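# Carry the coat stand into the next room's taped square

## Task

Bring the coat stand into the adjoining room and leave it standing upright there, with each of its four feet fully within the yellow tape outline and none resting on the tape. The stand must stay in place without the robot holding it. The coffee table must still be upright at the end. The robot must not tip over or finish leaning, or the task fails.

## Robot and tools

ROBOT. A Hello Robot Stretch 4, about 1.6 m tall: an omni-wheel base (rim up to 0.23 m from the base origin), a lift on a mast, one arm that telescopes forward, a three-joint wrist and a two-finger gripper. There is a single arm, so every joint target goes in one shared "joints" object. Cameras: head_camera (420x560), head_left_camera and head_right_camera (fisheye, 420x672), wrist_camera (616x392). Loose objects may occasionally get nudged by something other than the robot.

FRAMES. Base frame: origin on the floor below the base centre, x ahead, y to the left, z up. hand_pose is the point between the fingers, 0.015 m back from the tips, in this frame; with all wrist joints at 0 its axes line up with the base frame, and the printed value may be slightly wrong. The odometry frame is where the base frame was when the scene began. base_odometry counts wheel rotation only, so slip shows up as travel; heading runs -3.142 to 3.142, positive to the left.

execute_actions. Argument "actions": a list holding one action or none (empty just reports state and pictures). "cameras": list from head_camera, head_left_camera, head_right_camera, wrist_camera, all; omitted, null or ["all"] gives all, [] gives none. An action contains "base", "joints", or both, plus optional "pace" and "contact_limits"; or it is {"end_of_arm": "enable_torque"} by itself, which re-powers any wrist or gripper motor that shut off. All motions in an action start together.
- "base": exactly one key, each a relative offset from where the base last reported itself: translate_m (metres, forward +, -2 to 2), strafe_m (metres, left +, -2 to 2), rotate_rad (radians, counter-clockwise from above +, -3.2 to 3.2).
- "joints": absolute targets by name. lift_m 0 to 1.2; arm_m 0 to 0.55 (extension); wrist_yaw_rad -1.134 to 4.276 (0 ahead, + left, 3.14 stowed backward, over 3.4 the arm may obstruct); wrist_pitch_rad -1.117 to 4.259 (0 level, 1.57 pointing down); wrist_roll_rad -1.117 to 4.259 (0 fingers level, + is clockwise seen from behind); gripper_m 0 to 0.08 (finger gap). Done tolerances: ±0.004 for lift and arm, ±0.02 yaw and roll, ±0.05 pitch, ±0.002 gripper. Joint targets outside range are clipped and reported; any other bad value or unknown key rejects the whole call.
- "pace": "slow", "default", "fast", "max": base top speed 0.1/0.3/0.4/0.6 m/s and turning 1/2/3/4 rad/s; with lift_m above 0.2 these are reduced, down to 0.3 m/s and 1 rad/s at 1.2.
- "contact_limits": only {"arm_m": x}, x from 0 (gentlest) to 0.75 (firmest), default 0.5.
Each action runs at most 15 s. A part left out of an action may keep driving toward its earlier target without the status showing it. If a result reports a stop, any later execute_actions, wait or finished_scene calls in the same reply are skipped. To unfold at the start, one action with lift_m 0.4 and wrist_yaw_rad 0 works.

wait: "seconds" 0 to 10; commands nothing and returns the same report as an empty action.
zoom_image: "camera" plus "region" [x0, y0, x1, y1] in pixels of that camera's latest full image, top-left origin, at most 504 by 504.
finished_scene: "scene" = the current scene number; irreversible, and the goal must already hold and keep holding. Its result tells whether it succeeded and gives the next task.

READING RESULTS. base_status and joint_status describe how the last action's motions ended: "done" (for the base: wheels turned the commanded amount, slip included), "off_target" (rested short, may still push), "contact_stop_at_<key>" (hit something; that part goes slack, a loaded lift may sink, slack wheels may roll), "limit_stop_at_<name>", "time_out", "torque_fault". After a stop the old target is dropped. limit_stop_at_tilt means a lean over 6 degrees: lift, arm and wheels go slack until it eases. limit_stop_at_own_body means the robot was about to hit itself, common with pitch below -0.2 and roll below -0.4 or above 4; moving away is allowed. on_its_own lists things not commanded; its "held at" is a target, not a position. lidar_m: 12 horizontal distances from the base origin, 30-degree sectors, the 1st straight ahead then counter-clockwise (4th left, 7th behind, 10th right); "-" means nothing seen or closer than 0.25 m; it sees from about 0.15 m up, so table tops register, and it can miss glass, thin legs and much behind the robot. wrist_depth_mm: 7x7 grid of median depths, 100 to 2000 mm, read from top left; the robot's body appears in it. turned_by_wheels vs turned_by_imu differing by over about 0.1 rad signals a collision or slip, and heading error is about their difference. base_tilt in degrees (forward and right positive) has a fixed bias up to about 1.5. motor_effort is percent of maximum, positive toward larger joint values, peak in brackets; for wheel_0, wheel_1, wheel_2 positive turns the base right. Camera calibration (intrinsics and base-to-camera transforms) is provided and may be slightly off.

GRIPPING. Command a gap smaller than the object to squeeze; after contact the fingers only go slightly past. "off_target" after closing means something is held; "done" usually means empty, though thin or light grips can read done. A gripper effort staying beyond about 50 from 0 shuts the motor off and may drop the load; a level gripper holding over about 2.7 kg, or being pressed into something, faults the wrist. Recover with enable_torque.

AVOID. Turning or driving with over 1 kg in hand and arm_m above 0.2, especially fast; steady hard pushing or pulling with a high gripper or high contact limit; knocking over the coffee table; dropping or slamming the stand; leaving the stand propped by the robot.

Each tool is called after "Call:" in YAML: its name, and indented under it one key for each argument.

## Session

Call:
execute_actions:
  actions: []

Scene clock: 0.00 s.
base_odometry: x=+0.000 y=+0.000 heading=+0.000 (m, m, rad; odometry frame)
turned_by_wheels: +0.000 (rad since the last result)
turned_by_imu: +0.000 (rad since the last result)
base_tilt: forward=-0.1 right=+0.8 (deg)
lidar_m: 1.42 0.81 0.69 0.71 0.74 0.62 0.63 0.75 1.35 1.59 2.13 1.83
base_status: not commanded
joint_positions: lift_m=+0.297 arm_m=-0.002 wrist_yaw_rad=+3.087 wrist_pitch_rad=+0.010 wrist_roll_rad=-0.014 gripper_m=+0.040
joint_status: not commanded
motor_effort: lift_m=+20 arm_m=+0 wrist_yaw_rad=+2 wrist_pitch_rad=-7 wrist_roll_rad=+3 gripper_m=+1 wheel_0=+0 wheel_1=+0 wheel_2=+0 (%)
hand_pose: x=-0.0389 y=+0.0988 z=+0.4733 quat_wxyz=(+0.027, -0.005, -0.007, +1.000) (m; base frame)
wrist_depth_mm: - 142 244 768 723 676 647 / - 113 143 768 723 683 640 / - 119 150 788 723 676 640 / 144 143 264 778 732 676 647 / 233 904 842 768 723 676 647 / 231 904 477 768 707 676 640 / - - - 778 143 - 640
pictures: head_camera, head_left_camera, head_right_camera, wrist_camera
camera_calibration (this result's frames):
wrist_camera: T_world_to_cam=[[0.0114344, 0.997762, 0.0658837, -0.122503], [0.0114879, 0.0657526, -0.99777, 0.520036], [-0.999869, 0.0121658, -0.0107103, 0.117047], [0, 0, 0, 1]] pos_world=[0.112459, 0.0866114, 0.528201]
Images, in order (width x height): head_camera 420x560, head_left_camera 420x672, head_right_camera 420x672, wrist_camera 616x392.

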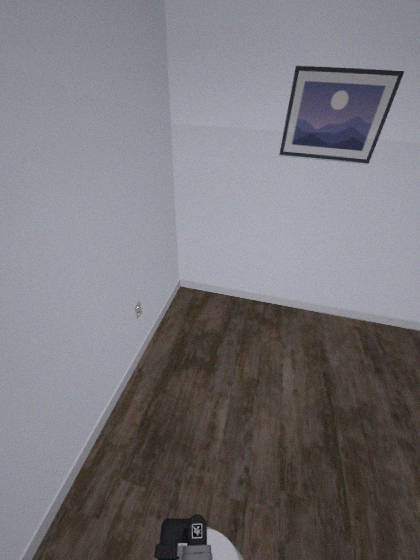

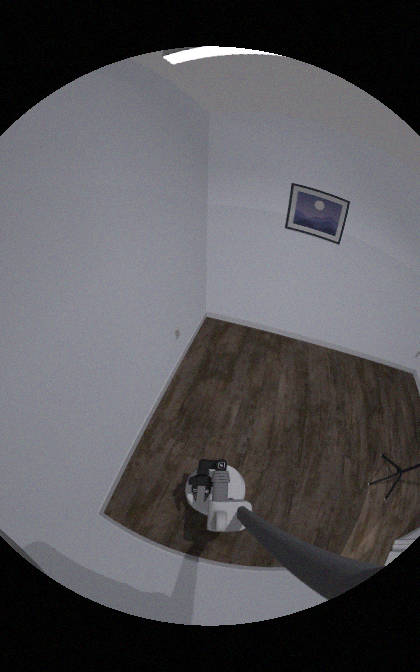

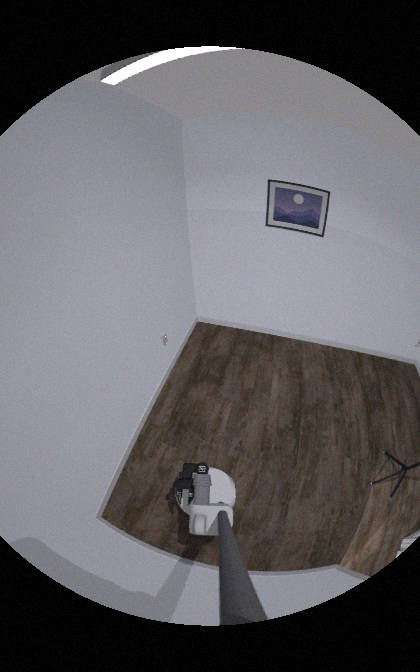

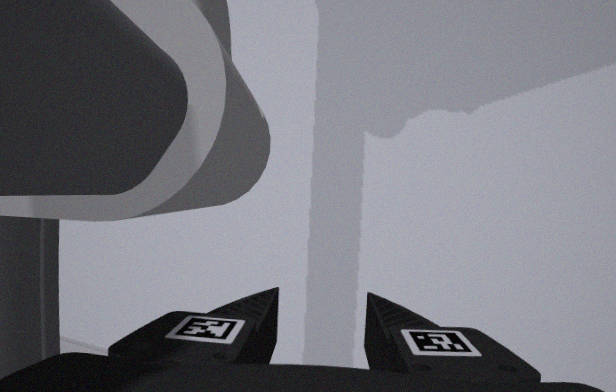

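Call:
execute_actions:
  actions:
    - {"base":{"rotate_rad":-1.3},"joints":{"lift_m":0.4,"wrist_yaw_rad":0,"gripper_m":0.08}}

Scene clock: 8.50 s.
base_odometry: x=+0.000 y=+0.000 heading=-1.299 (m, m, rad; odometry frame)
turned_by_wheels: -1.299 (rad since the last result)
turned_by_imu: -1.302 (rad since the last result)
base_tilt: forward=+0.0 right=+0.7 (deg)
lidar_m: 2.56 1.88 1.82 1.02 0.75 0.70 0.75 0.65 0.63 0.66 0.96 1.63
base_status: done
joint_positions: lift_m=+0.400 arm_m=-0.002 wrist_yaw_rad=+0.000 wrist_pitch_rad=+0.010 wrist_roll_rad=-0.014 gripper_m=+0.080
joint_status: all done
motor_effort: lift_m=+23(27) arm_m=+0(0) wrist_yaw_rad=+0(4) wrist_pitch_rad=-8(8) wrist_roll_rad=+4(4) gripper_m=+1(3) wheel_0=+3(9) wheel_1=+3(9) wheel_2=+3(8) (%)
hand_pose: x=+0.3814 y=-0.0873 z=+0.5758 quat_wxyz=(+1.000, -0.007, +0.005, +0.000) (m; base frame)
wrist_depth_mm: 1464 1863 - - - - - / 1618 1863 - - - - - / 1576 1921 - - - - - / 1618 1863 - - - - - / 1576 1921 - - - - - / 1618 1756 164 1983 - 1863 - / - - 144 1464 1366 - -
pictures: head_camera, head_left_camera, head_right_camera, wrist_camera
camera_calibration (this result's frames):
wrist_camera: T_world_to_cam=[[0.0431668, -0.996893, 0.0658871, -0.134612], [-0.00787429, -0.066286, -0.99777, 0.625585], [0.999037, 0.0425517, -0.0107112, -0.219015], [0, 0, 0, 1]] pos_world=[0.22954, -0.0834066, 0.630713]
Images, in order (width x height): head_camera 420x560, head_left_camera 420x672, head_right_camera 420x672, wrist_camera 616x392.

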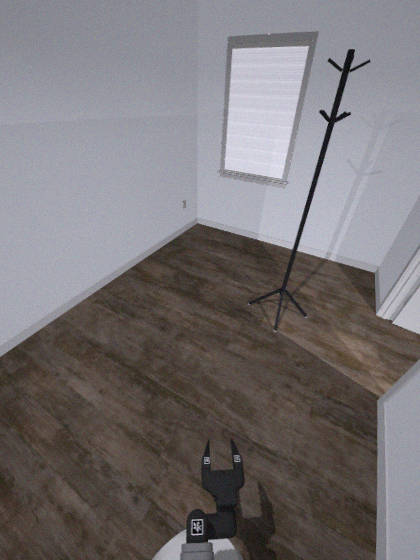

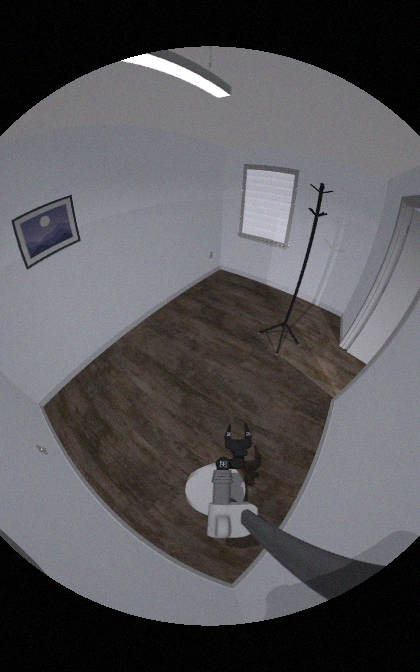

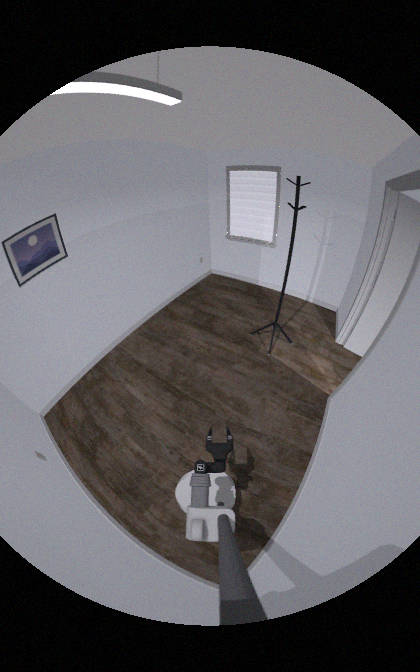

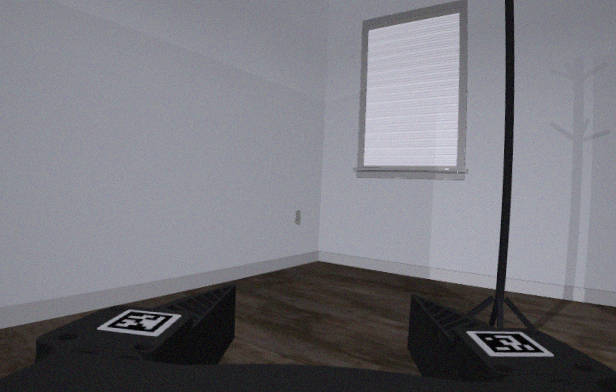

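Call:
zoom_image:
  camera: "head_camera"
  region: [220, 220, 420, 420]

Call:
zoom_image:
  camera: "head_right_camera"
  region: [240, 160, 420, 420]

Region (220, 220, 420, 420) of head_camera's 420x560 image, scaled by 2.520, with more detail than that image has.

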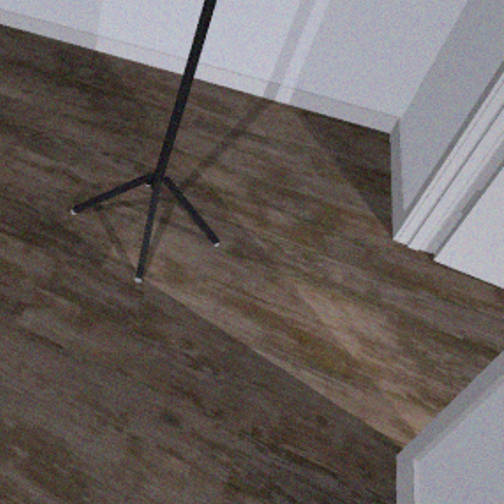

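Region (240, 160, 420, 420) of head_right_camera's 420x672 image, scaled by 1.938, with more detail than that image has; it fills the left 349 columns of this view, and the rest is white.

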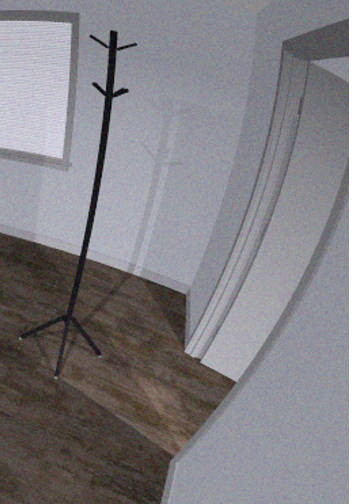

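Call:
execute_actions:
  actions:
    - {"base":{"translate_m":2.0},"pace":"fast"}
  cameras: ["head_camera"]

Call:
execute_actions:
  actions:
    - {"base":{"rotate_rad":-2.116},"joints":{"lift_m":0.62},"pace":"fast"}

Scene clock: 109.67 s.
base_odometry: x=+0.537 y=-1.927 heading=-1.299 (m, m, rad; odometry frame)
turned_by_wheels: +0.000 (rad since the last result)
turned_by_imu: -0.003 (rad since the last result)
base_tilt: forward=-0.1 right=+0.6 (deg)
lidar_m: 1.15 0.82 0.77 0.83 1.21 2.41 2.36 1.70 0.64 0.76 1.28 1.27
base_status: done
joint_positions: lift_m=+0.400 arm_m=-0.002 wrist_yaw_rad=+0.000 wrist_pitch_rad=+0.010 wrist_roll_rad=-0.014 gripper_m=+0.080
joint_status: not commanded
motor_effort: lift_m=+23(23) arm_m=+0(0) wrist_yaw_rad=+1(0) wrist_pitch_rad=-8(8) wrist_roll_rad=+3(3) gripper_m=+1(1) wheel_0=+1(8) wheel_1=+1(8) wheel_2=+1(14) (%)
hand_pose: x=+0.3814 y=-0.0874 z=+0.5758 quat_wxyz=(+1.000, -0.007, +0.005, +0.000) (m; base frame)
wrist_depth_mm: 654 788 1008 1281 1138 1008 904 / 668 788 1008 1281 1138 1008 891 / 676 809 1008 1255 1182 991 891 / 676 820 1025 1281 1138 1008 904 / 683 809 1060 1281 1160 991 891 / 676 750 164 1308 1118 946 878 / - - 144 1255 1138 - -
pictures: head_camera
Images, in order (width x height): head_camera 420x560.

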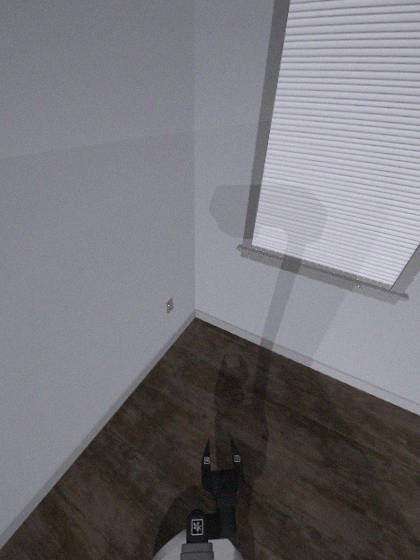

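Scene clock: 111.63 s.
base_odometry: x=+0.537 y=-1.927 heading=+2.869 (m, m, rad; odometry frame)
turned_by_wheels: -2.115 (rad since the last result)
turned_by_imu: -2.119 (rad since the last result)
base_tilt: forward=+0.0 right=+0.8 (deg)
lidar_m: 0.67 0.79 1.34 1.25 1.15 0.85 0.80 0.86 1.18 2.42 2.35 1.75
base_status: done
joint_positions: lift_m=+0.620 arm_m=-0.002 wrist_yaw_rad=+0.000 wrist_pitch_rad=+0.010 wrist_roll_rad=-0.014 gripper_m=+0.080
joint_status: all done
motor_effort: lift_m=+23(26) arm_m=-1(1) wrist_yaw_rad=+2(0) wrist_pitch_rad=-7(7) wrist_roll_rad=+3(3) gripper_m=+2(1) wheel_0=+3(9) wheel_1=+3(11) wheel_2=+1(12) (%)
hand_pose: x=+0.3814 y=-0.0874 z=+0.7958 quat_wxyz=(+1.000, -0.007, +0.005, +0.000) (m; base frame)
wrist_depth_mm: 1537 1537 1618 - - 1366 1366 / 1537 1499 1537 - - 1499 1397 / 1499 1499 1537 - - 1430 1397 / 1576 1499 1618 - - 1430 1397 / 1537 1576 1808 - - 1430 1430 / 1537 1537 164 - - 1430 1430 / - - 144 1921 1863 - -
pictures: head_camera, head_left_camera, head_right_camera, wrist_camera
camera_calibration (this result's frames):
wrist_camera: T_world_to_cam=[[0.042597, -0.996917, 0.0658886, -0.149014], [-0.00791216, -0.066283, -0.997769, 0.845103], [0.999061, 0.0419806, -0.0107112, -0.216697], [0, 0, 0, 1]] pos_world=[0.229528, -0.0834413, 0.850715]
Images, in order (width x height): head_camera 420x560, head_left_camera 420x672, head_right_camera 420x672, wrist_camera 616x392.

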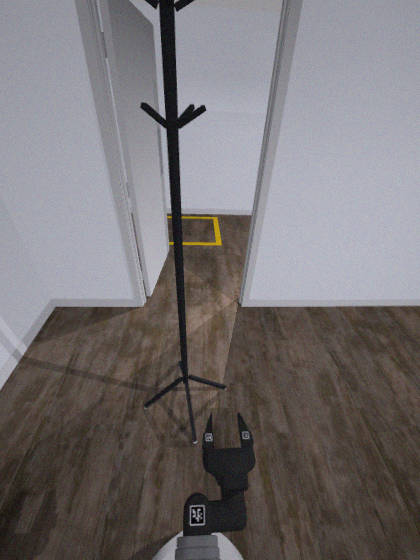

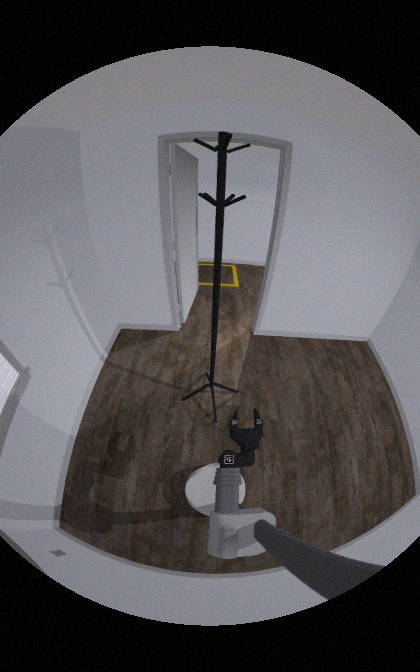

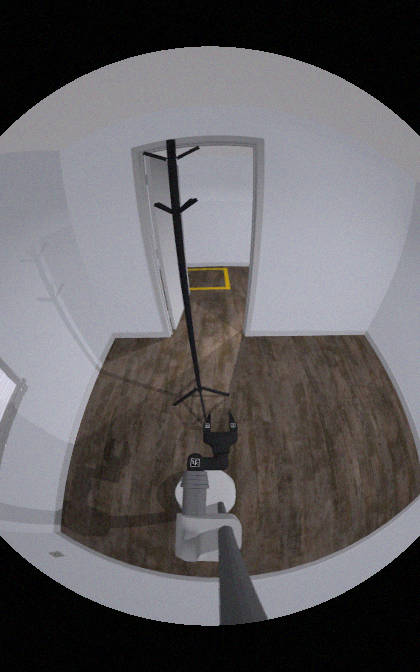

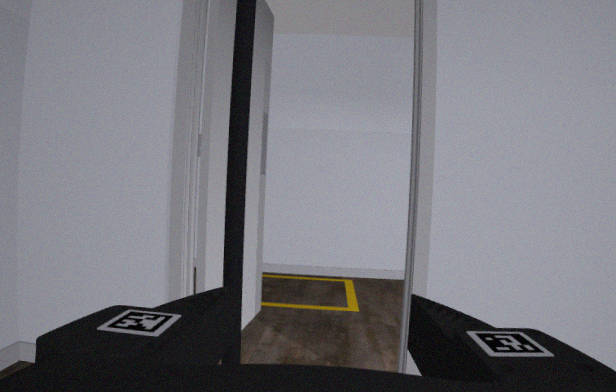

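Call:
zoom_image:
  camera: "head_camera"
  region: [90, 180, 290, 330]

Call:
zoom_image:
  camera: "head_camera"
  region: [110, 330, 290, 470]

Region (90, 180, 290, 330) of head_camera's 420x560 image, scaled by 2.520, with more detail than that image has; it fills the top 378 rows of this view, and the rest is white.

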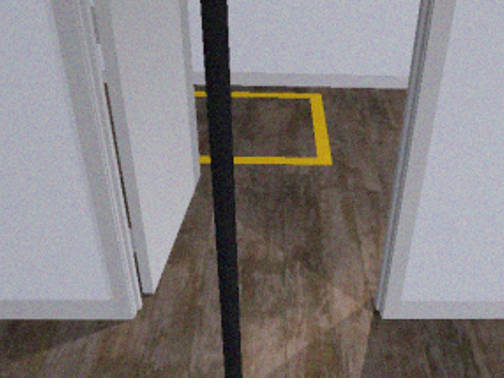

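Region (110, 330, 290, 470) of head_camera's 420x560 image, scaled by 2.800, with more detail than that image has.

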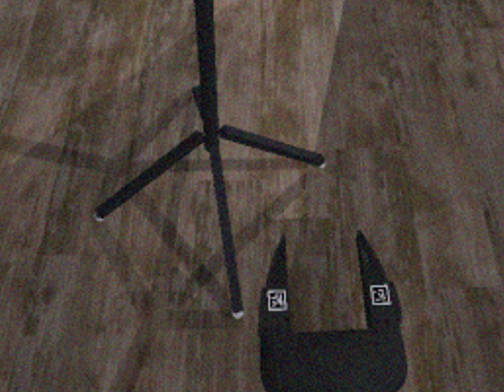

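Call:
execute_actions:
  actions:
    - {"base":{"strafe_m":0.075},"joints":{"wrist_yaw_rad":0.39,"arm_m":0.07}}
  cameras: []

Call:
execute_actions:
  actions:
    - {"base":{"translate_m":0.29}}
  cameras: ["head_camera","wrist_camera"]

Scene clock: 218.60 s.
base_odometry: x=+0.517 y=-1.999 heading=+2.869 (m, m, rad; odometry frame)
turned_by_wheels: +0.000 (rad since the last result)
turned_by_imu: +0.000 (rad since the last result)
base_tilt: forward=+0.2 right=+0.9 (deg)
lidar_m: 0.68 1.74 1.24 1.17 1.20 0.83 0.80 0.85 1.17 2.49 2.40 1.74
base_status: done
joint_positions: lift_m=+0.620 arm_m=+0.069 wrist_yaw_rad=+0.390 wrist_pitch_rad=+0.010 wrist_roll_rad=-0.014 gripper_m=+0.080
joint_status: all done
motor_effort: lift_m=+23(23) arm_m=+8(8) wrist_yaw_rad=+2(9) wrist_pitch_rad=-8(9) wrist_roll_rad=+3(3) gripper_m=+1(1) wheel_0=+1(7) wheel_1=+2(11) wheel_2=+0(2) (%)
hand_pose: x=+0.4693 y=+0.0000 z=+0.7958 quat_wxyz=(+0.981, -0.008, +0.003, +0.194) (m; base frame)
wrist_depth_mm: 1182 1464 1756 1537 1756 - - / 1205 1499 1708 1537 1661 - - / 1205 1464 1756 1537 1618 - - / 1205 1537 1756 1537 1661 - - / 1229 1499 1756 1537 1808 - - / 1229 1366 163 1537 1618 - - / - - 144 1537 1537 - -
pictures: none
No camera images: the call's "cameras" was empty. Leave "cameras" out to get every camera's image.

Scene clock: 221.03 s.
base_odometry: x=+0.238 y=-1.921 heading=+2.869 (m, m, rad; odometry frame)
turned_by_wheels: +0.000 (rad since the last result)
turned_by_imu: +0.000 (rad since the last result)
base_tilt: forward=+0.0 right=+0.8 (deg)
lidar_m: 0.37 1.44 1.28 1.18 1.25 1.15 1.10 1.15 1.55 2.48 1.99 1.46
base_status: done
joint_positions: lift_m=+0.620 arm_m=+0.069 wrist_yaw_rad=+0.390 wrist_pitch_rad=+0.010 wrist_roll_rad=-0.014 gripper_m=+0.080
joint_status: not commanded
motor_effort: lift_m=+23(23) arm_m=+8(8) wrist_yaw_rad=+2(2) wrist_pitch_rad=-7(8) wrist_roll_rad=+2(3) gripper_m=+1(1) wheel_0=+2(7) wheel_1=+3(6) wheel_2=-2(10) (%)
hand_pose: x=+0.4694 y=+0.0000 z=+0.7958 quat_wxyz=(+0.981, -0.008, +0.003, +0.194) (m; base frame)
wrist_depth_mm: 1182 1464 1366 1205 199 - - / 1182 1464 1366 1229 199 - - / 1182 1499 1366 1255 198 - - / 1229 1499 1366 1255 198 - - / 1229 1499 1336 1255 196 - - / 1205 1336 164 1255 195 - - / - - 144 1255 195 - -
pictures: head_camera, wrist_camera
camera_calibration (this result's frames):
wrist_camera: T_world_to_cam=[[0.418478, -0.905834, 0.0658885, -0.242024], [0.0178901, -0.0643109, -0.99777, 0.839484], [0.908051, 0.418724, -0.0107072, -0.265562], [0, 0, 0, 1]] pos_world=[0.327407, -0.054049, 0.850715]
Images, in order (width x height): head_camera 420x560, wrist_camera 616x392.

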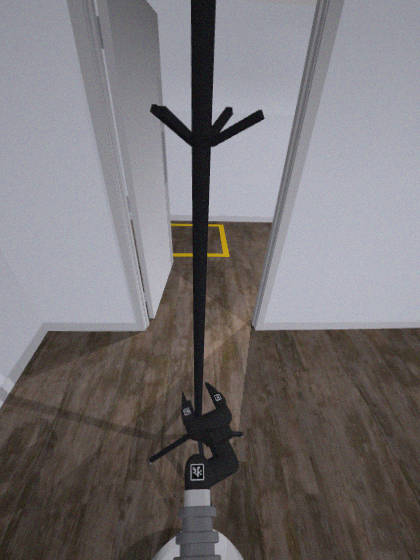

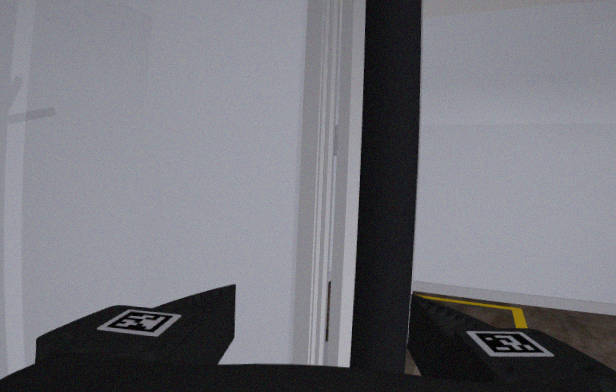

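Call:
execute_actions:
  actions:
    - {"joints":{"wrist_yaw_rad":0.26,"arm_m":0.085}}
  cameras: []

Call:
execute_actions:
  actions:
    - {"joints":{"wrist_yaw_rad":0.32,"arm_m":0.118}}
  cameras: ["wrist_camera"]

Scene clock: 245.20 s.
base_odometry: x=+0.238 y=-1.921 heading=+2.869 (m, m, rad; odometry frame)
turned_by_wheels: +0.000 (rad since the last result)
turned_by_imu: +0.000 (rad since the last result)
base_tilt: forward=+0.1 right=+0.7 (deg)
lidar_m: 0.38 1.45 1.29 1.18 1.24 1.16 1.10 1.13 1.59 2.48 1.97 1.48
base_status: not commanded
joint_positions: lift_m=+0.620 arm_m=+0.083 wrist_yaw_rad=+0.260 wrist_pitch_rad=+0.010 wrist_roll_rad=-0.014 gripper_m=+0.080
joint_status: all done
motor_effort: lift_m=+23(23) arm_m=+8(8) wrist_yaw_rad=+0(4) wrist_pitch_rad=-8(8) wrist_roll_rad=+4(3) gripper_m=+2(0) wheel_0=+2(2) wheel_1=+2(2) wheel_2=-1(1) (%)
hand_pose: x=+0.4824 y=-0.0297 z=+0.7958 quat_wxyz=(+0.991, -0.008, +0.004, +0.130) (m; base frame)
wrist_depth_mm: 1308 1366 1255 198 - - - / 1308 1366 1229 200 - - - / 1336 1366 1229 199 - - - / 1366 1336 1229 198 - - - / 1336 1336 1229 197 - - - / 1366 1281 164 200 - - - / - - 144 202 1808 - -
pictures: none
No camera images: the call's "cameras" was empty. Leave "cameras" out to get every camera's image.

Scene clock: 246.07 s.
base_odometry: x=+0.238 y=-1.921 heading=+2.869 (m, m, rad; odometry frame)
turned_by_wheels: +0.000 (rad since the last result)
turned_by_imu: +0.000 (rad since the last result)
base_tilt: forward=+0.0 right=+0.9 (deg)
lidar_m: 0.35 1.42 1.27 1.19 1.26 1.17 1.10 1.17 1.57 2.50 1.95 1.46
base_status: not commanded
joint_positions: lift_m=+0.620 arm_m=+0.116 wrist_yaw_rad=+0.320 wrist_pitch_rad=+0.010 wrist_roll_rad=-0.014 gripper_m=+0.080
joint_status: all done
motor_effort: lift_m=+23(23) arm_m=+8(9) wrist_yaw_rad=+3(6) wrist_pitch_rad=-8(7) wrist_roll_rad=+4(3) gripper_m=+0(0) wheel_0=+2(2) wheel_1=+2(3) wheel_2=-1(1) (%)
hand_pose: x=+0.5168 y=-0.0161 z=+0.7958 quat_wxyz=(+0.987, -0.008, +0.004, +0.159) (m; base frame)
wrist_depth_mm: 1229 1397 1255 160 - - - / 1229 1366 1255 159 - - - / 1281 1397 1255 159 - - - / 1281 1397 1255 160 - - - / 1281 1397 1229 160 - - - / 1308 1336 164 162 1863 - - / - - 144 162 1756 - -
pictures: wrist_camera
camera_calibration (this result's frames):
wrist_camera: T_world_to_cam=[[0.353953, -0.932939, 0.0658885, -0.24355], [0.013338, -0.0654068, -0.99777, 0.839934], [0.935168, 0.354043, -0.0107074, -0.316903], [0, 0, 0, 1]] pos_world=[0.37136, -0.0600827, 0.850715]
Images, in order (width x height): wrist_camera 616x392.

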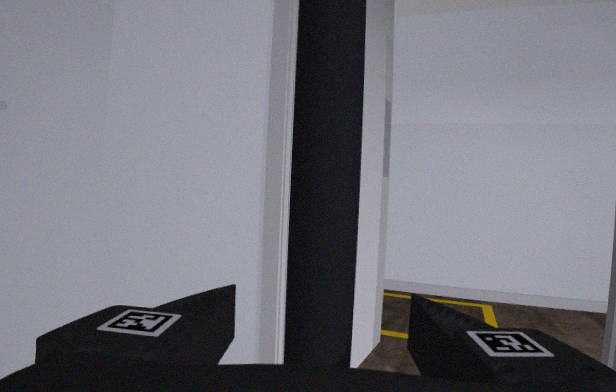

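Call:
execute_actions:
  actions:
    - {"joints":{"wrist_yaw_rad":0.39,"arm_m":0.164}}
  cameras: ["wrist_camera","head_camera"]

Scene clock: 251.43 s.
base_odometry: x=+0.238 y=-1.921 heading=+2.869 (m, m, rad; odometry frame)
turned_by_wheels: +0.000 (rad since the last result)
turned_by_imu: +0.000 (rad since the last result)
base_tilt: forward=+0.1 right=+1.0 (deg)
lidar_m: 0.37 1.40 1.27 1.16 1.24 1.16 1.10 1.12 1.59 2.48 2.00 1.44
base_status: not commanded
joint_positions: lift_m=+0.620 arm_m=+0.162 wrist_yaw_rad=+0.390 wrist_pitch_rad=+0.010 wrist_roll_rad=-0.014 gripper_m=+0.080
joint_status: all done
motor_effort: lift_m=+23(23) arm_m=+8(7) wrist_yaw_rad=+2(6) wrist_pitch_rad=-9(8) wrist_roll_rad=+3(4) gripper_m=+2(1) wheel_0=+2(2) wheel_1=+2(2) wheel_2=-1(2) (%)
hand_pose: x=+0.5633 y=+0.0000 z=+0.7958 quat_wxyz=(+0.981, -0.008, +0.003, +0.194) (m; base frame)
wrist_depth_mm: 1160 1397 1229 108 1618 - - / 1205 1397 1229 108 1618 - - / 1205 1366 1229 109 1661 - - / 1229 1430 1255 109 1708 - - / 1255 1397 1255 109 1708 - - / 1205 1366 164 110 1537 - - / - - 144 110 1499 - -
pictures: head_camera, wrist_camera
camera_calibration (this result's frames):
wrist_camera: T_world_to_cam=[[0.418358, -0.905889, 0.0658885, -0.281305], [0.0178814, -0.0643132, -0.99777, 0.837806], [0.908106, 0.418603, -0.0107074, -0.350901], [0, 0, 0, 1]] pos_world=[0.42136, -0.0540606, 0.850715]
Images, in order (width x height): head_camera 420x560, wrist_camera 616x392.

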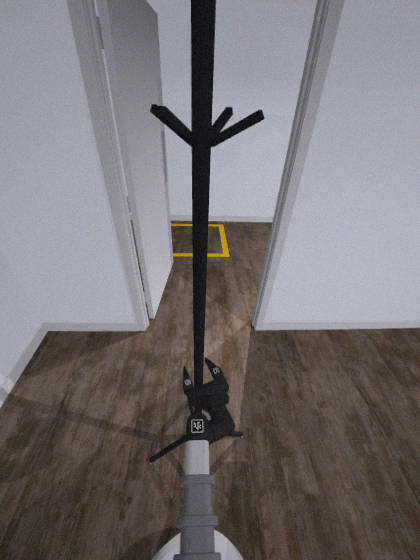

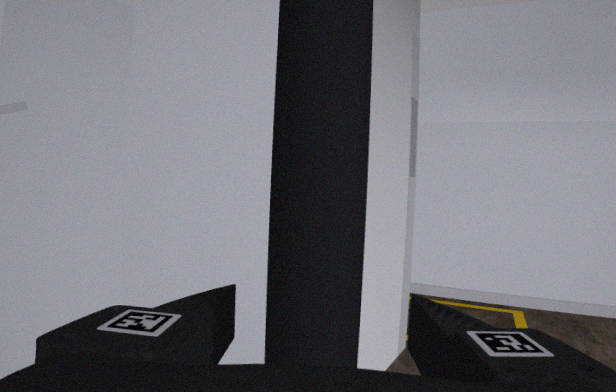

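Call:
execute_actions:
  actions:
    - {"joints":{"arm_m":0.157}}
  cameras: []

Call:
execute_actions:
  actions:
    - {"joints":{"gripper_m":0.0}}
  cameras: ["wrist_camera"]

Scene clock: 257.80 s.
base_odometry: x=+0.238 y=-1.921 heading=+2.869 (m, m, rad; odometry frame)
turned_by_wheels: +0.000 (rad since the last result)
turned_by_imu: +0.000 (rad since the last result)
base_tilt: forward=-0.3 right=+0.9 (deg)
lidar_m: 0.37 1.45 1.27 1.16 1.24 1.17 1.08 1.16 1.57 2.47 2.02 1.44
base_status: not commanded
joint_positions: lift_m=+0.620 arm_m=+0.158 wrist_yaw_rad=+0.390 wrist_pitch_rad=+0.010 wrist_roll_rad=-0.014 gripper_m=+0.080
joint_status: all done
motor_effort: lift_m=+23(23) arm_m=-8(9) wrist_yaw_rad=+2(2) wrist_pitch_rad=-7(9) wrist_roll_rad=+3(3) gripper_m=+2(1) wheel_0=+2(2) wheel_1=+3(3) wheel_2=-1(2) (%)
hand_pose: x=+0.5593 y=+0.0000 z=+0.7958 quat_wxyz=(+0.981, -0.008, +0.003, +0.194) (m; base frame)
wrist_depth_mm: 1182 1397 1255 112 1708 - - / 1205 1397 1255 112 1661 - - / 1229 1397 1255 112 1661 - - / 1205 1430 1229 113 1708 - - / 1229 1397 1229 113 1808 - - / 1229 1336 164 114 1499 - - / - - 144 114 1499 - -
pictures: none
No camera images: the call's "cameras" was empty. Leave "cameras" out to get every camera's image.

Scene clock: 258.97 s.
base_odometry: x=+0.238 y=-1.921 heading=+2.869 (m, m, rad; odometry frame)
turned_by_wheels: +0.000 (rad since the last result)
turned_by_imu: +0.000 (rad since the last result)
base_tilt: forward=-0.1 right=+0.7 (deg)
lidar_m: 0.38 1.46 1.30 1.17 1.24 1.15 1.09 1.12 1.59 2.49 2.00 1.46
base_status: not commanded
joint_positions: lift_m=+0.620 arm_m=+0.158 wrist_yaw_rad=+0.392 wrist_pitch_rad=+0.010 wrist_roll_rad=-0.013 gripper_m=+0.030
joint_status: gripper_m off_target (ended at +0.030, target +0.000)
on_its_own: gripper_m is held at +0.025, not at your +0.000, by its contact guard: the fingers met something
motor_effort: lift_m=+23(23) arm_m=-7(8) wrist_yaw_rad=-5(6) wrist_pitch_rad=-8(8) wrist_roll_rad=-1(2) gripper_m=-41(59) wheel_0=+2(2) wheel_1=+2(3) wheel_2=-1(1) (%)
hand_pose: x=+0.5591 y=+0.0005 z=+0.7958 quat_wxyz=(+0.981, -0.008, +0.004, +0.195) (m; base frame)
wrist_depth_mm: 1182 1366 1281 113 1576 - - / 1205 1397 1281 113 1661 - - / 1229 1366 1281 113 1661 - - / 1205 1366 1255 112 1708 - - / 1229 1397 1229 113 1756 - - / 1229 1430 1182 113 144 - - / - - - 113 - - 1921
pictures: wrist_camera
camera_calibration (this result's frames):
wrist_camera: T_world_to_cam=[[0.420604, -0.904921, 0.064886, -0.279494], [0.0176064, -0.0633649, -0.997835, 0.838112], [0.907073, 0.420836, -0.0107191, -0.34674], [0, 0, 0, 1]] pos_world=[0.417319, -0.0538925, 0.850716]
Images, in order (width x height): wrist_camera 616x392.

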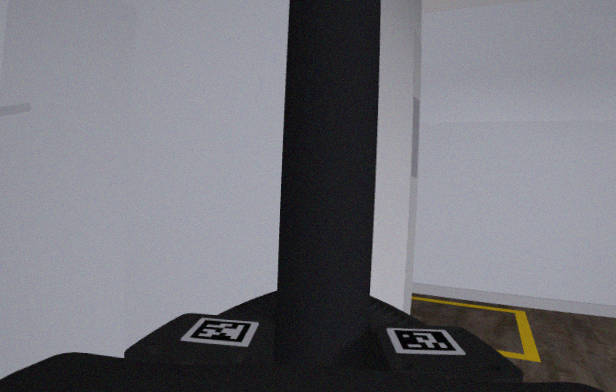

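Call:
execute_actions:
  actions:
    - {"joints":{"gripper_m":0.07}}
  cameras: []

Call:
execute_actions:
  actions:
    - {"joints":{"gripper_m":0.0}}
  cameras: []

Scene clock: 268.27 s.
base_odometry: x=+0.238 y=-1.921 heading=+2.869 (m, m, rad; odometry frame)
turned_by_wheels: +0.000 (rad since the last result)
turned_by_imu: +0.000 (rad since the last result)
base_tilt: forward=+0.0 right=+0.8 (deg)
lidar_m: 0.35 1.43 1.28 1.19 1.21 1.15 1.09 1.15 1.60 2.48 1.97 1.48
base_status: not commanded
joint_positions: lift_m=+0.620 arm_m=+0.158 wrist_yaw_rad=+0.390 wrist_pitch_rad=+0.010 wrist_roll_rad=-0.014 gripper_m=+0.070
joint_status: all done
motor_effort: lift_m=+23(23) arm_m=-7(7) wrist_yaw_rad=+1(5) wrist_pitch_rad=-8(8) wrist_roll_rad=+2(0) gripper_m=+2(41) wheel_0=+2(2) wheel_1=+2(3) wheel_2=-1(1) (%)
hand_pose: x=+0.5591 y=+0.0001 z=+0.7958 quat_wxyz=(+0.981, -0.008, +0.004, +0.194) (m; base frame)
wrist_depth_mm: 1160 1397 1255 113 1618 - - / 1205 1397 1229 113 1661 - - / 1229 1397 1229 113 1661 - - / 1205 1397 1255 113 1708 - - / 1229 1430 1229 113 1708 - - / 1205 1397 165 114 1499 - - / - - 144 114 140 - -
pictures: none
No camera images: the call's "cameras" was empty. Leave "cameras" out to get every camera's image.

Scene clock: 269.37 s.
base_odometry: x=+0.238 y=-1.921 heading=+2.869 (m, m, rad; odometry frame)
turned_by_wheels: +0.000 (rad since the last result)
turned_by_imu: +0.000 (rad since the last result)
base_tilt: forward=+0.1 right=+0.9 (deg)
lidar_m: 0.36 1.43 1.28 1.19 1.25 1.16 1.09 1.12 1.58 2.47 1.98 1.45
base_status: not commanded
joint_positions: lift_m=+0.620 arm_m=+0.158 wrist_yaw_rad=+0.392 wrist_pitch_rad=+0.010 wrist_roll_rad=-0.013 gripper_m=+0.030
joint_status: gripper_m off_target (ended at +0.030, target +0.000)
on_its_own: gripper_m is held at +0.024, not at your +0.000, by its contact guard: the fingers met something
motor_effort: lift_m=+23(23) arm_m=-7(7) wrist_yaw_rad=-4(4) wrist_pitch_rad=-8(7) wrist_roll_rad=-1(3) gripper_m=-47(79) wheel_0=+2(2) wheel_1=+2(3) wheel_2=-2(1) (%)
hand_pose: x=+0.5591 y=+0.0005 z=+0.7958 quat_wxyz=(+0.981, -0.007, +0.004, +0.195) (m; base frame)
wrist_depth_mm: 1182 1397 1255 113 1618 - - / 1205 1430 1281 113 1618 - - / 1205 1366 1281 113 1661 - - / 1205 1430 1281 112 1708 - - / 1229 1366 1255 112 1756 - - / 1205 1397 1182 113 145 - - / - - - 113 - - 1921
pictures: none
No camera images: the call's "cameras" was empty. Leave "cameras" out to get every camera's image.

Strong grip (−47). Lift slowly.

Call:
execute_actions:
  actions:
    - {"joints":{"lift_m":0.68},"pace":"slow"}
  cameras: ["head_camera"]

Scene clock: 273.80 s.
base_odometry: x=+0.238 y=-1.921 heading=+2.869 (m, m, rad; odometry frame)
turned_by_wheels: +0.000 (rad since the last result)
turned_by_imu: +0.000 (rad since the last result)
base_tilt: forward=+0.2 right=+0.8 (deg)
lidar_m: 0.32 0.49 1.27 1.17 1.26 1.15 1.09 1.14 1.60 2.48 1.99 0.64
base_status: not commanded
joint_positions: lift_m=+0.679 arm_m=+0.158 wrist_yaw_rad=+0.390 wrist_pitch_rad=+0.031 wrist_roll_rad=-0.015 gripper_m=+0.030
joint_status: all done
on_its_own: gripper_m is held at +0.024, not at your +0.000, by its contact guard: the fingers met something; wrist_pitch_rad is at rest, and its effort (-69) is outside its rest range (-23 to +23)
motor_effort: lift_m=+34(32) arm_m=-7(7) wrist_yaw_rad=+0(4) wrist_pitch_rad=-69(75) wrist_roll_rad=+3(1) gripper_m=-47(47) wheel_0=+2(2) wheel_1=+2(3) wheel_2=-1(1) (%)
hand_pose: x=+0.5590 y=+0.0000 z=+0.8504 quat_wxyz=(+0.981, -0.010, +0.014, +0.194) (m; base frame)
wrist_depth_mm: 1182 1397 1229 108 1576 - - / 1205 1366 1205 109 1618 - - / 1229 1366 1255 109 1661 - - / 1229 1430 1255 110 1708 - - / 1205 1430 1255 111 1808 - - / 1182 1397 1229 112 143 - - / - - - 113 - - 1921
pictures: head_camera
Images, in order (width x height): head_camera 420x560.

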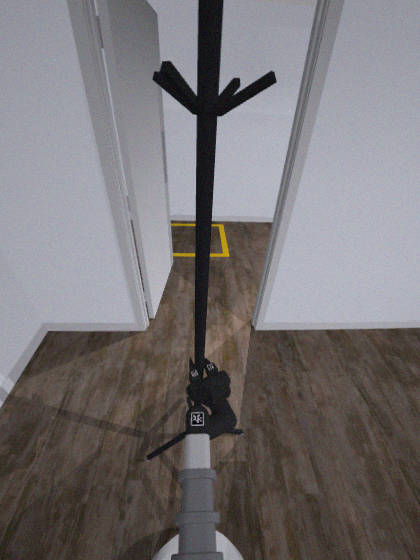

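Call:
execute_actions:
  actions:
    - {"base":{"translate_m":0.75},"pace":"slow"}
  cameras: ["head_camera"]

Scene clock: 292.37 s.
base_odometry: x=-0.485 y=-1.719 heading=+2.870 (m, m, rad; odometry frame)
turned_by_wheels: +0.000 (rad since the last result)
turned_by_imu: +0.000 (rad since the last result)
base_tilt: forward=+0.0 right=+0.8 (deg)
lidar_m: 0.29 0.51 0.89 1.22 1.27 1.74 1.83 1.94 2.60 2.49 0.94 0.78
base_status: done
joint_positions: lift_m=+0.679 arm_m=+0.158 wrist_yaw_rad=+0.390 wrist_pitch_rad=+0.031 wrist_roll_rad=-0.014 gripper_m=+0.030
joint_status: not commanded
on_its_own: gripper_m is held at +0.024, not at your +0.000, by its contact guard: the fingers met something; wrist_pitch_rad is at rest, and its effort (-69) is outside its rest range (-23 to +23)
motor_effort: lift_m=+34(34) arm_m=-7(7) wrist_yaw_rad=+1(0) wrist_pitch_rad=-69(68) wrist_roll_rad=+3(3) gripper_m=-48(46) wheel_0=+4(5) wheel_1=+5(7) wheel_2=-3(8) (%)
hand_pose: x=+0.5590 y=+0.0000 z=+0.8504 quat_wxyz=(+0.981, -0.010, +0.014, +0.194) (m; base frame)
wrist_depth_mm: 436 508 621 109 - - - / 439 508 627 109 - - - / 445 512 634 110 - - - / 452 521 647 110 - - - / 449 521 654 111 - - - / 452 521 585 112 143 - - / - - - 113 - - 1863
pictures: head_camera
Images, in order (width x height): head_camera 420x560.

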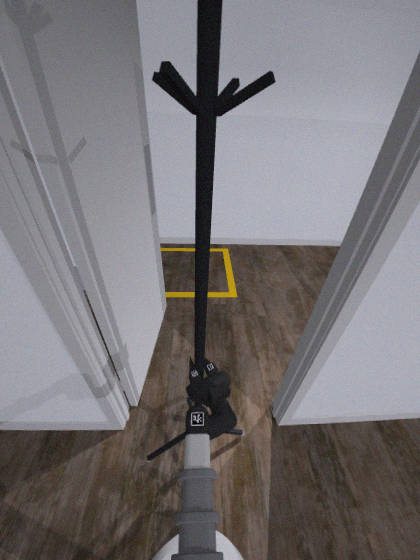

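Call:
zoom_image:
  camera: "head_camera"
  region: [90, 230, 330, 480]

Region (90, 230, 330, 480) of head_camera's 420x560 image, scaled by 2.016, with more detail than that image has; it fills the left 484 columns of this view, and the rest is white.

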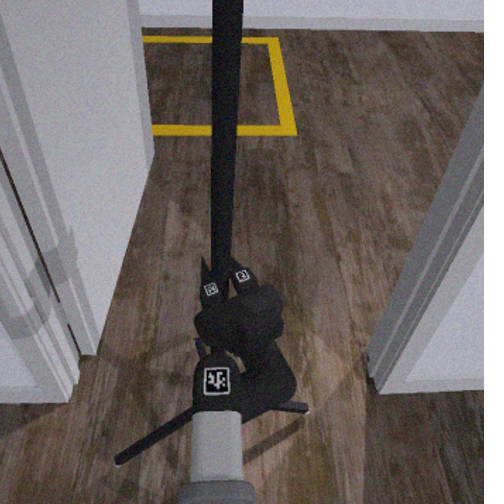

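Call:
execute_actions:
  actions:
    - {"base":{"translate_m":0.75},"pace":"slow"}
  cameras: ["head_camera"]

Call:
zoom_image:
  camera: "head_camera"
  region: [90, 260, 330, 500]

Scene clock: 332.07 s.
base_odometry: x=-1.207 y=-1.518 heading=+2.870 (m, m, rad; odometry frame)
turned_by_wheels: +0.000 (rad since the last result)
turned_by_imu: +0.000 (rad since the last result)
base_tilt: forward=+0.0 right=+0.7 (deg)
lidar_m: 0.34 0.45 0.33 0.35 1.29 1.76 2.62 2.72 2.67 0.47 2.01 0.61
base_status: done
joint_positions: lift_m=+0.679 arm_m=+0.158 wrist_yaw_rad=+0.390 wrist_pitch_rad=+0.031 wrist_roll_rad=-0.014 gripper_m=+0.030
joint_status: not commanded
on_its_own: gripper_m is held at +0.024, not at your +0.000, by its contact guard: the fingers met something; wrist_pitch_rad is at rest, and its effort (-68) is outside its rest range (-23 to +23)
motor_effort: lift_m=+34(34) arm_m=-7(7) wrist_yaw_rad=+2(0) wrist_pitch_rad=-68(68) wrist_roll_rad=+4(3) gripper_m=-45(46) wheel_0=+3(6) wheel_1=+4(7) wheel_2=-3(8) (%)
hand_pose: x=+0.5590 y=-0.0001 z=+0.8504 quat_wxyz=(+0.981, -0.010, +0.014, +0.194) (m; base frame)
wrist_depth_mm: 334 404 517 108 1661 1537 1464 / 338 407 525 109 1661 1499 1430 / 343 413 530 109 1661 1576 1430 / 347 418 544 110 1661 1576 1430 / 347 421 544 111 1708 1618 1464 / 349 424 492 112 143 1576 1499 / - - - 113 - - 1464
pictures: head_camera
Images, in order (width x height): head_camera 420x560.

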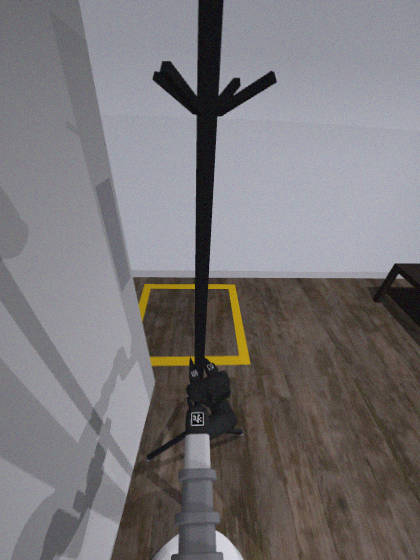

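Region (90, 260, 330, 500) of head_camera's 420x560 image, scaled by 2.100, with more detail than that image has.

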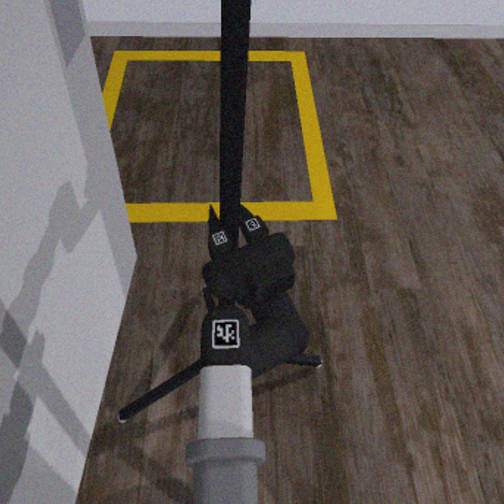

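Call:
execute_actions:
  actions:
    - {"base":{"translate_m":0.38},"pace":"slow"}
  cameras: ["head_camera"]

Call:
zoom_image:
  camera: "head_camera"
  region: [90, 280, 330, 520]

Scene clock: 364.27 s.
base_odometry: x=-1.573 y=-1.416 heading=+2.870 (m, m, rad; odometry frame)
turned_by_wheels: +0.000 (rad since the last result)
turned_by_imu: +0.000 (rad since the last result)
base_tilt: forward=+0.0 right=+0.8 (deg)
lidar_m: 0.32 0.39 0.31 0.31 0.35 0.60 3.01 3.09 0.58 1.41 1.87 0.61
base_status: done
joint_positions: lift_m=+0.679 arm_m=+0.158 wrist_yaw_rad=+0.390 wrist_pitch_rad=+0.031 wrist_roll_rad=-0.015 gripper_m=+0.030
joint_status: not commanded
on_its_own: gripper_m is held at +0.024, not at your +0.000, by its contact guard: the fingers met something; wrist_pitch_rad is at rest, and its effort (-68) is outside its rest range (-23 to +23)
motor_effort: lift_m=+34(34) arm_m=-7(7) wrist_yaw_rad=+1(1) wrist_pitch_rad=-68(68) wrist_roll_rad=+4(4) gripper_m=-46(46) wheel_0=+2(6) wheel_1=+3(6) wheel_2=-3(9) (%)
hand_pose: x=+0.5590 y=+0.0000 z=+0.8504 quat_wxyz=(+0.981, -0.010, +0.014, +0.194) (m; base frame)
wrist_depth_mm: 1160 1430 1618 108 1281 1205 1118 / 1182 1464 1708 109 1281 1205 1098 / 1182 1464 1708 109 1308 1205 1138 / 1205 1499 1708 110 1308 1205 1098 / 1229 1499 1708 111 1308 1205 1118 / 1229 1537 1618 112 143 1205 1138 / - - - 113 - - 1118
pictures: head_camera
Images, in order (width x height): head_camera 420x560.

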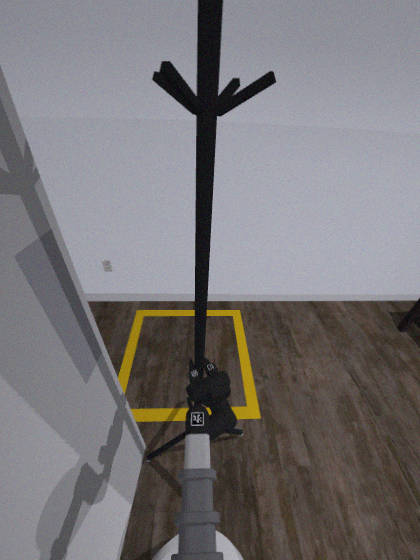

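Region (90, 280, 330, 520) of head_camera's 420x560 image, scaled by 2.100, with more detail than that image has.

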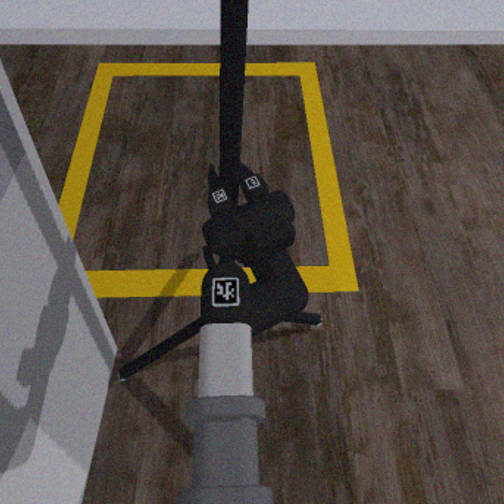

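Call:
execute_actions:
  actions:
    - {"base":{"strafe_m":-0.03},"pace":"slow"}
  cameras: ["head_camera"]

Call:
zoom_image:
  camera: "head_camera"
  region: [90, 280, 330, 520]

Scene clock: 389.70 s.
base_odometry: x=-1.565 y=-1.388 heading=+2.870 (m, m, rad; odometry frame)
turned_by_wheels: +0.000 (rad since the last result)
turned_by_imu: +0.000 (rad since the last result)
base_tilt: forward=+0.2 right=+0.8 (deg)
lidar_m: 0.33 0.43 0.35 0.32 0.39 0.64 3.01 0.65 0.55 1.36 1.82 0.58
base_status: done
joint_positions: lift_m=+0.679 arm_m=+0.158 wrist_yaw_rad=+0.390 wrist_pitch_rad=+0.031 wrist_roll_rad=-0.014 gripper_m=+0.030
joint_status: not commanded
on_its_own: gripper_m is held at +0.024, not at your +0.000, by its contact guard: the fingers met something; wrist_pitch_rad is at rest, and its effort (-68) is outside its rest range (-23 to +23)
motor_effort: lift_m=+34(34) arm_m=-7(7) wrist_yaw_rad=+1(6) wrist_pitch_rad=-68(68) wrist_roll_rad=+4(4) gripper_m=-46(46) wheel_0=+2(7) wheel_1=-3(8) wheel_2=+0(2) (%)
hand_pose: x=+0.5590 y=-0.0001 z=+0.8504 quat_wxyz=(+0.981, -0.010, +0.014, +0.194) (m; base frame)
wrist_depth_mm: 1182 1464 1708 108 1281 1182 1078 / 1229 1499 1708 109 1308 1229 1098 / 1229 1537 1708 109 1308 1229 1118 / 1255 1499 1756 110 1308 1229 1098 / 1255 1576 1756 111 1308 1255 1118 / 1281 1537 1618 112 144 1229 1118 / - - - 113 - - 1138
pictures: head_camera
Images, in order (width x height): head_camera 420x560.

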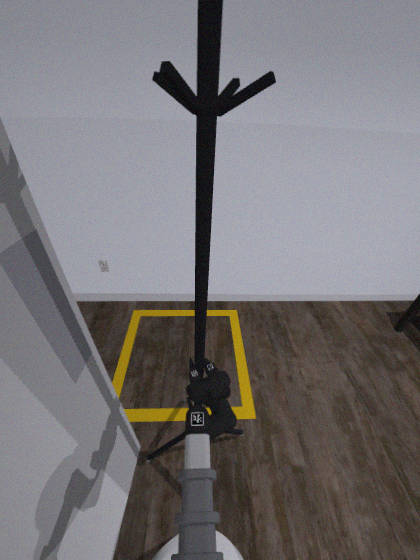

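Region (90, 280, 330, 520) of head_camera's 420x560 image, scaled by 2.100, with more detail than that image has.

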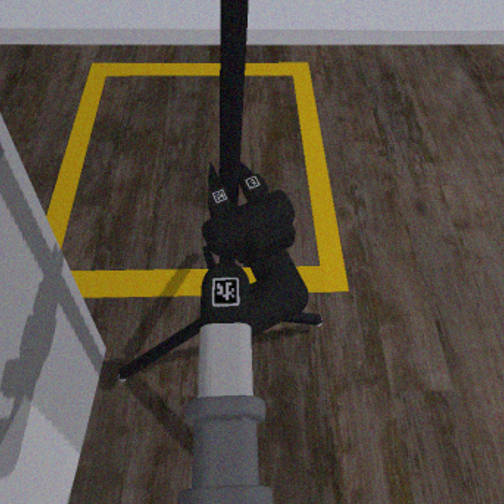

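Call:
execute_actions:
  actions:
    - {"base":{"translate_m":0.63},"pace":"slow"}
  cameras: ["head_camera"]

Call:
zoom_image:
  camera: "head_camera"
  region: [80, 300, 330, 550]

Scene clock: 403.33 s.
base_odometry: x=-2.172 y=-1.219 heading=+2.870 (m, m, rad; odometry frame)
turned_by_wheels: +0.000 (rad since the last result)
turned_by_imu: -0.001 (rad since the last result)
base_tilt: forward=+0.1 right=+0.8 (deg)
lidar_m: 0.35 0.50 1.33 0.31 0.31 0.49 3.70 1.06 1.37 1.77 1.62 0.59
base_status: done
joint_positions: lift_m=+0.679 arm_m=+0.158 wrist_yaw_rad=+0.390 wrist_pitch_rad=+0.031 wrist_roll_rad=-0.014 gripper_m=+0.030
joint_status: not commanded
on_its_own: gripper_m is held at +0.024, not at your +0.000, by its contact guard: the fingers met something; wrist_pitch_rad is at rest, and its effort (-68) is outside its rest range (-23 to +23)
motor_effort: lift_m=+34(34) arm_m=-7(7) wrist_yaw_rad=+1(1) wrist_pitch_rad=-68(69) wrist_roll_rad=+4(4) gripper_m=-45(46) wheel_0=+2(6) wheel_1=+3(6) wheel_2=-2(7) (%)
hand_pose: x=+0.5590 y=+0.0000 z=+0.8504 quat_wxyz=(+0.981, -0.010, +0.014, +0.194) (m; base frame)
wrist_depth_mm: 1182 1060 904 108 676 634 591 / 1160 1042 904 109 691 640 591 / 1205 1060 904 110 691 640 597 / 1182 1060 904 110 691 647 597 / 1205 1060 917 111 707 654 603 / 1205 1078 866 112 143 647 603 / - - - 113 - - 609
pictures: head_camera
Images, in order (width x height): head_camera 420x560.

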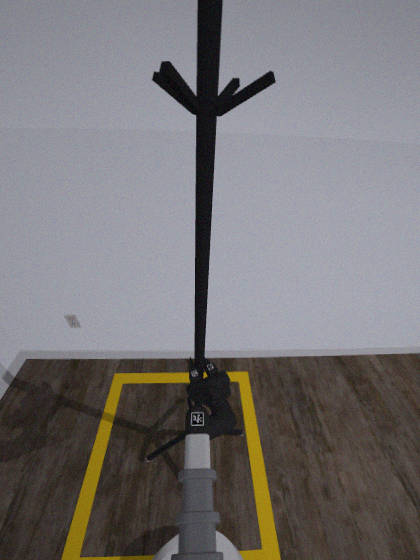

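Region (80, 300, 330, 550) of head_camera's 420x560 image, scaled by 2.016, with more detail than that image has.

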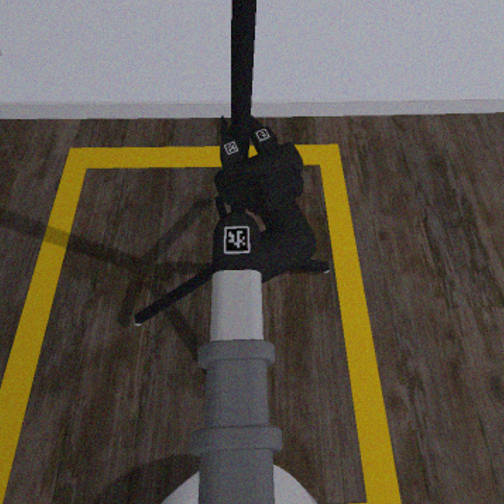

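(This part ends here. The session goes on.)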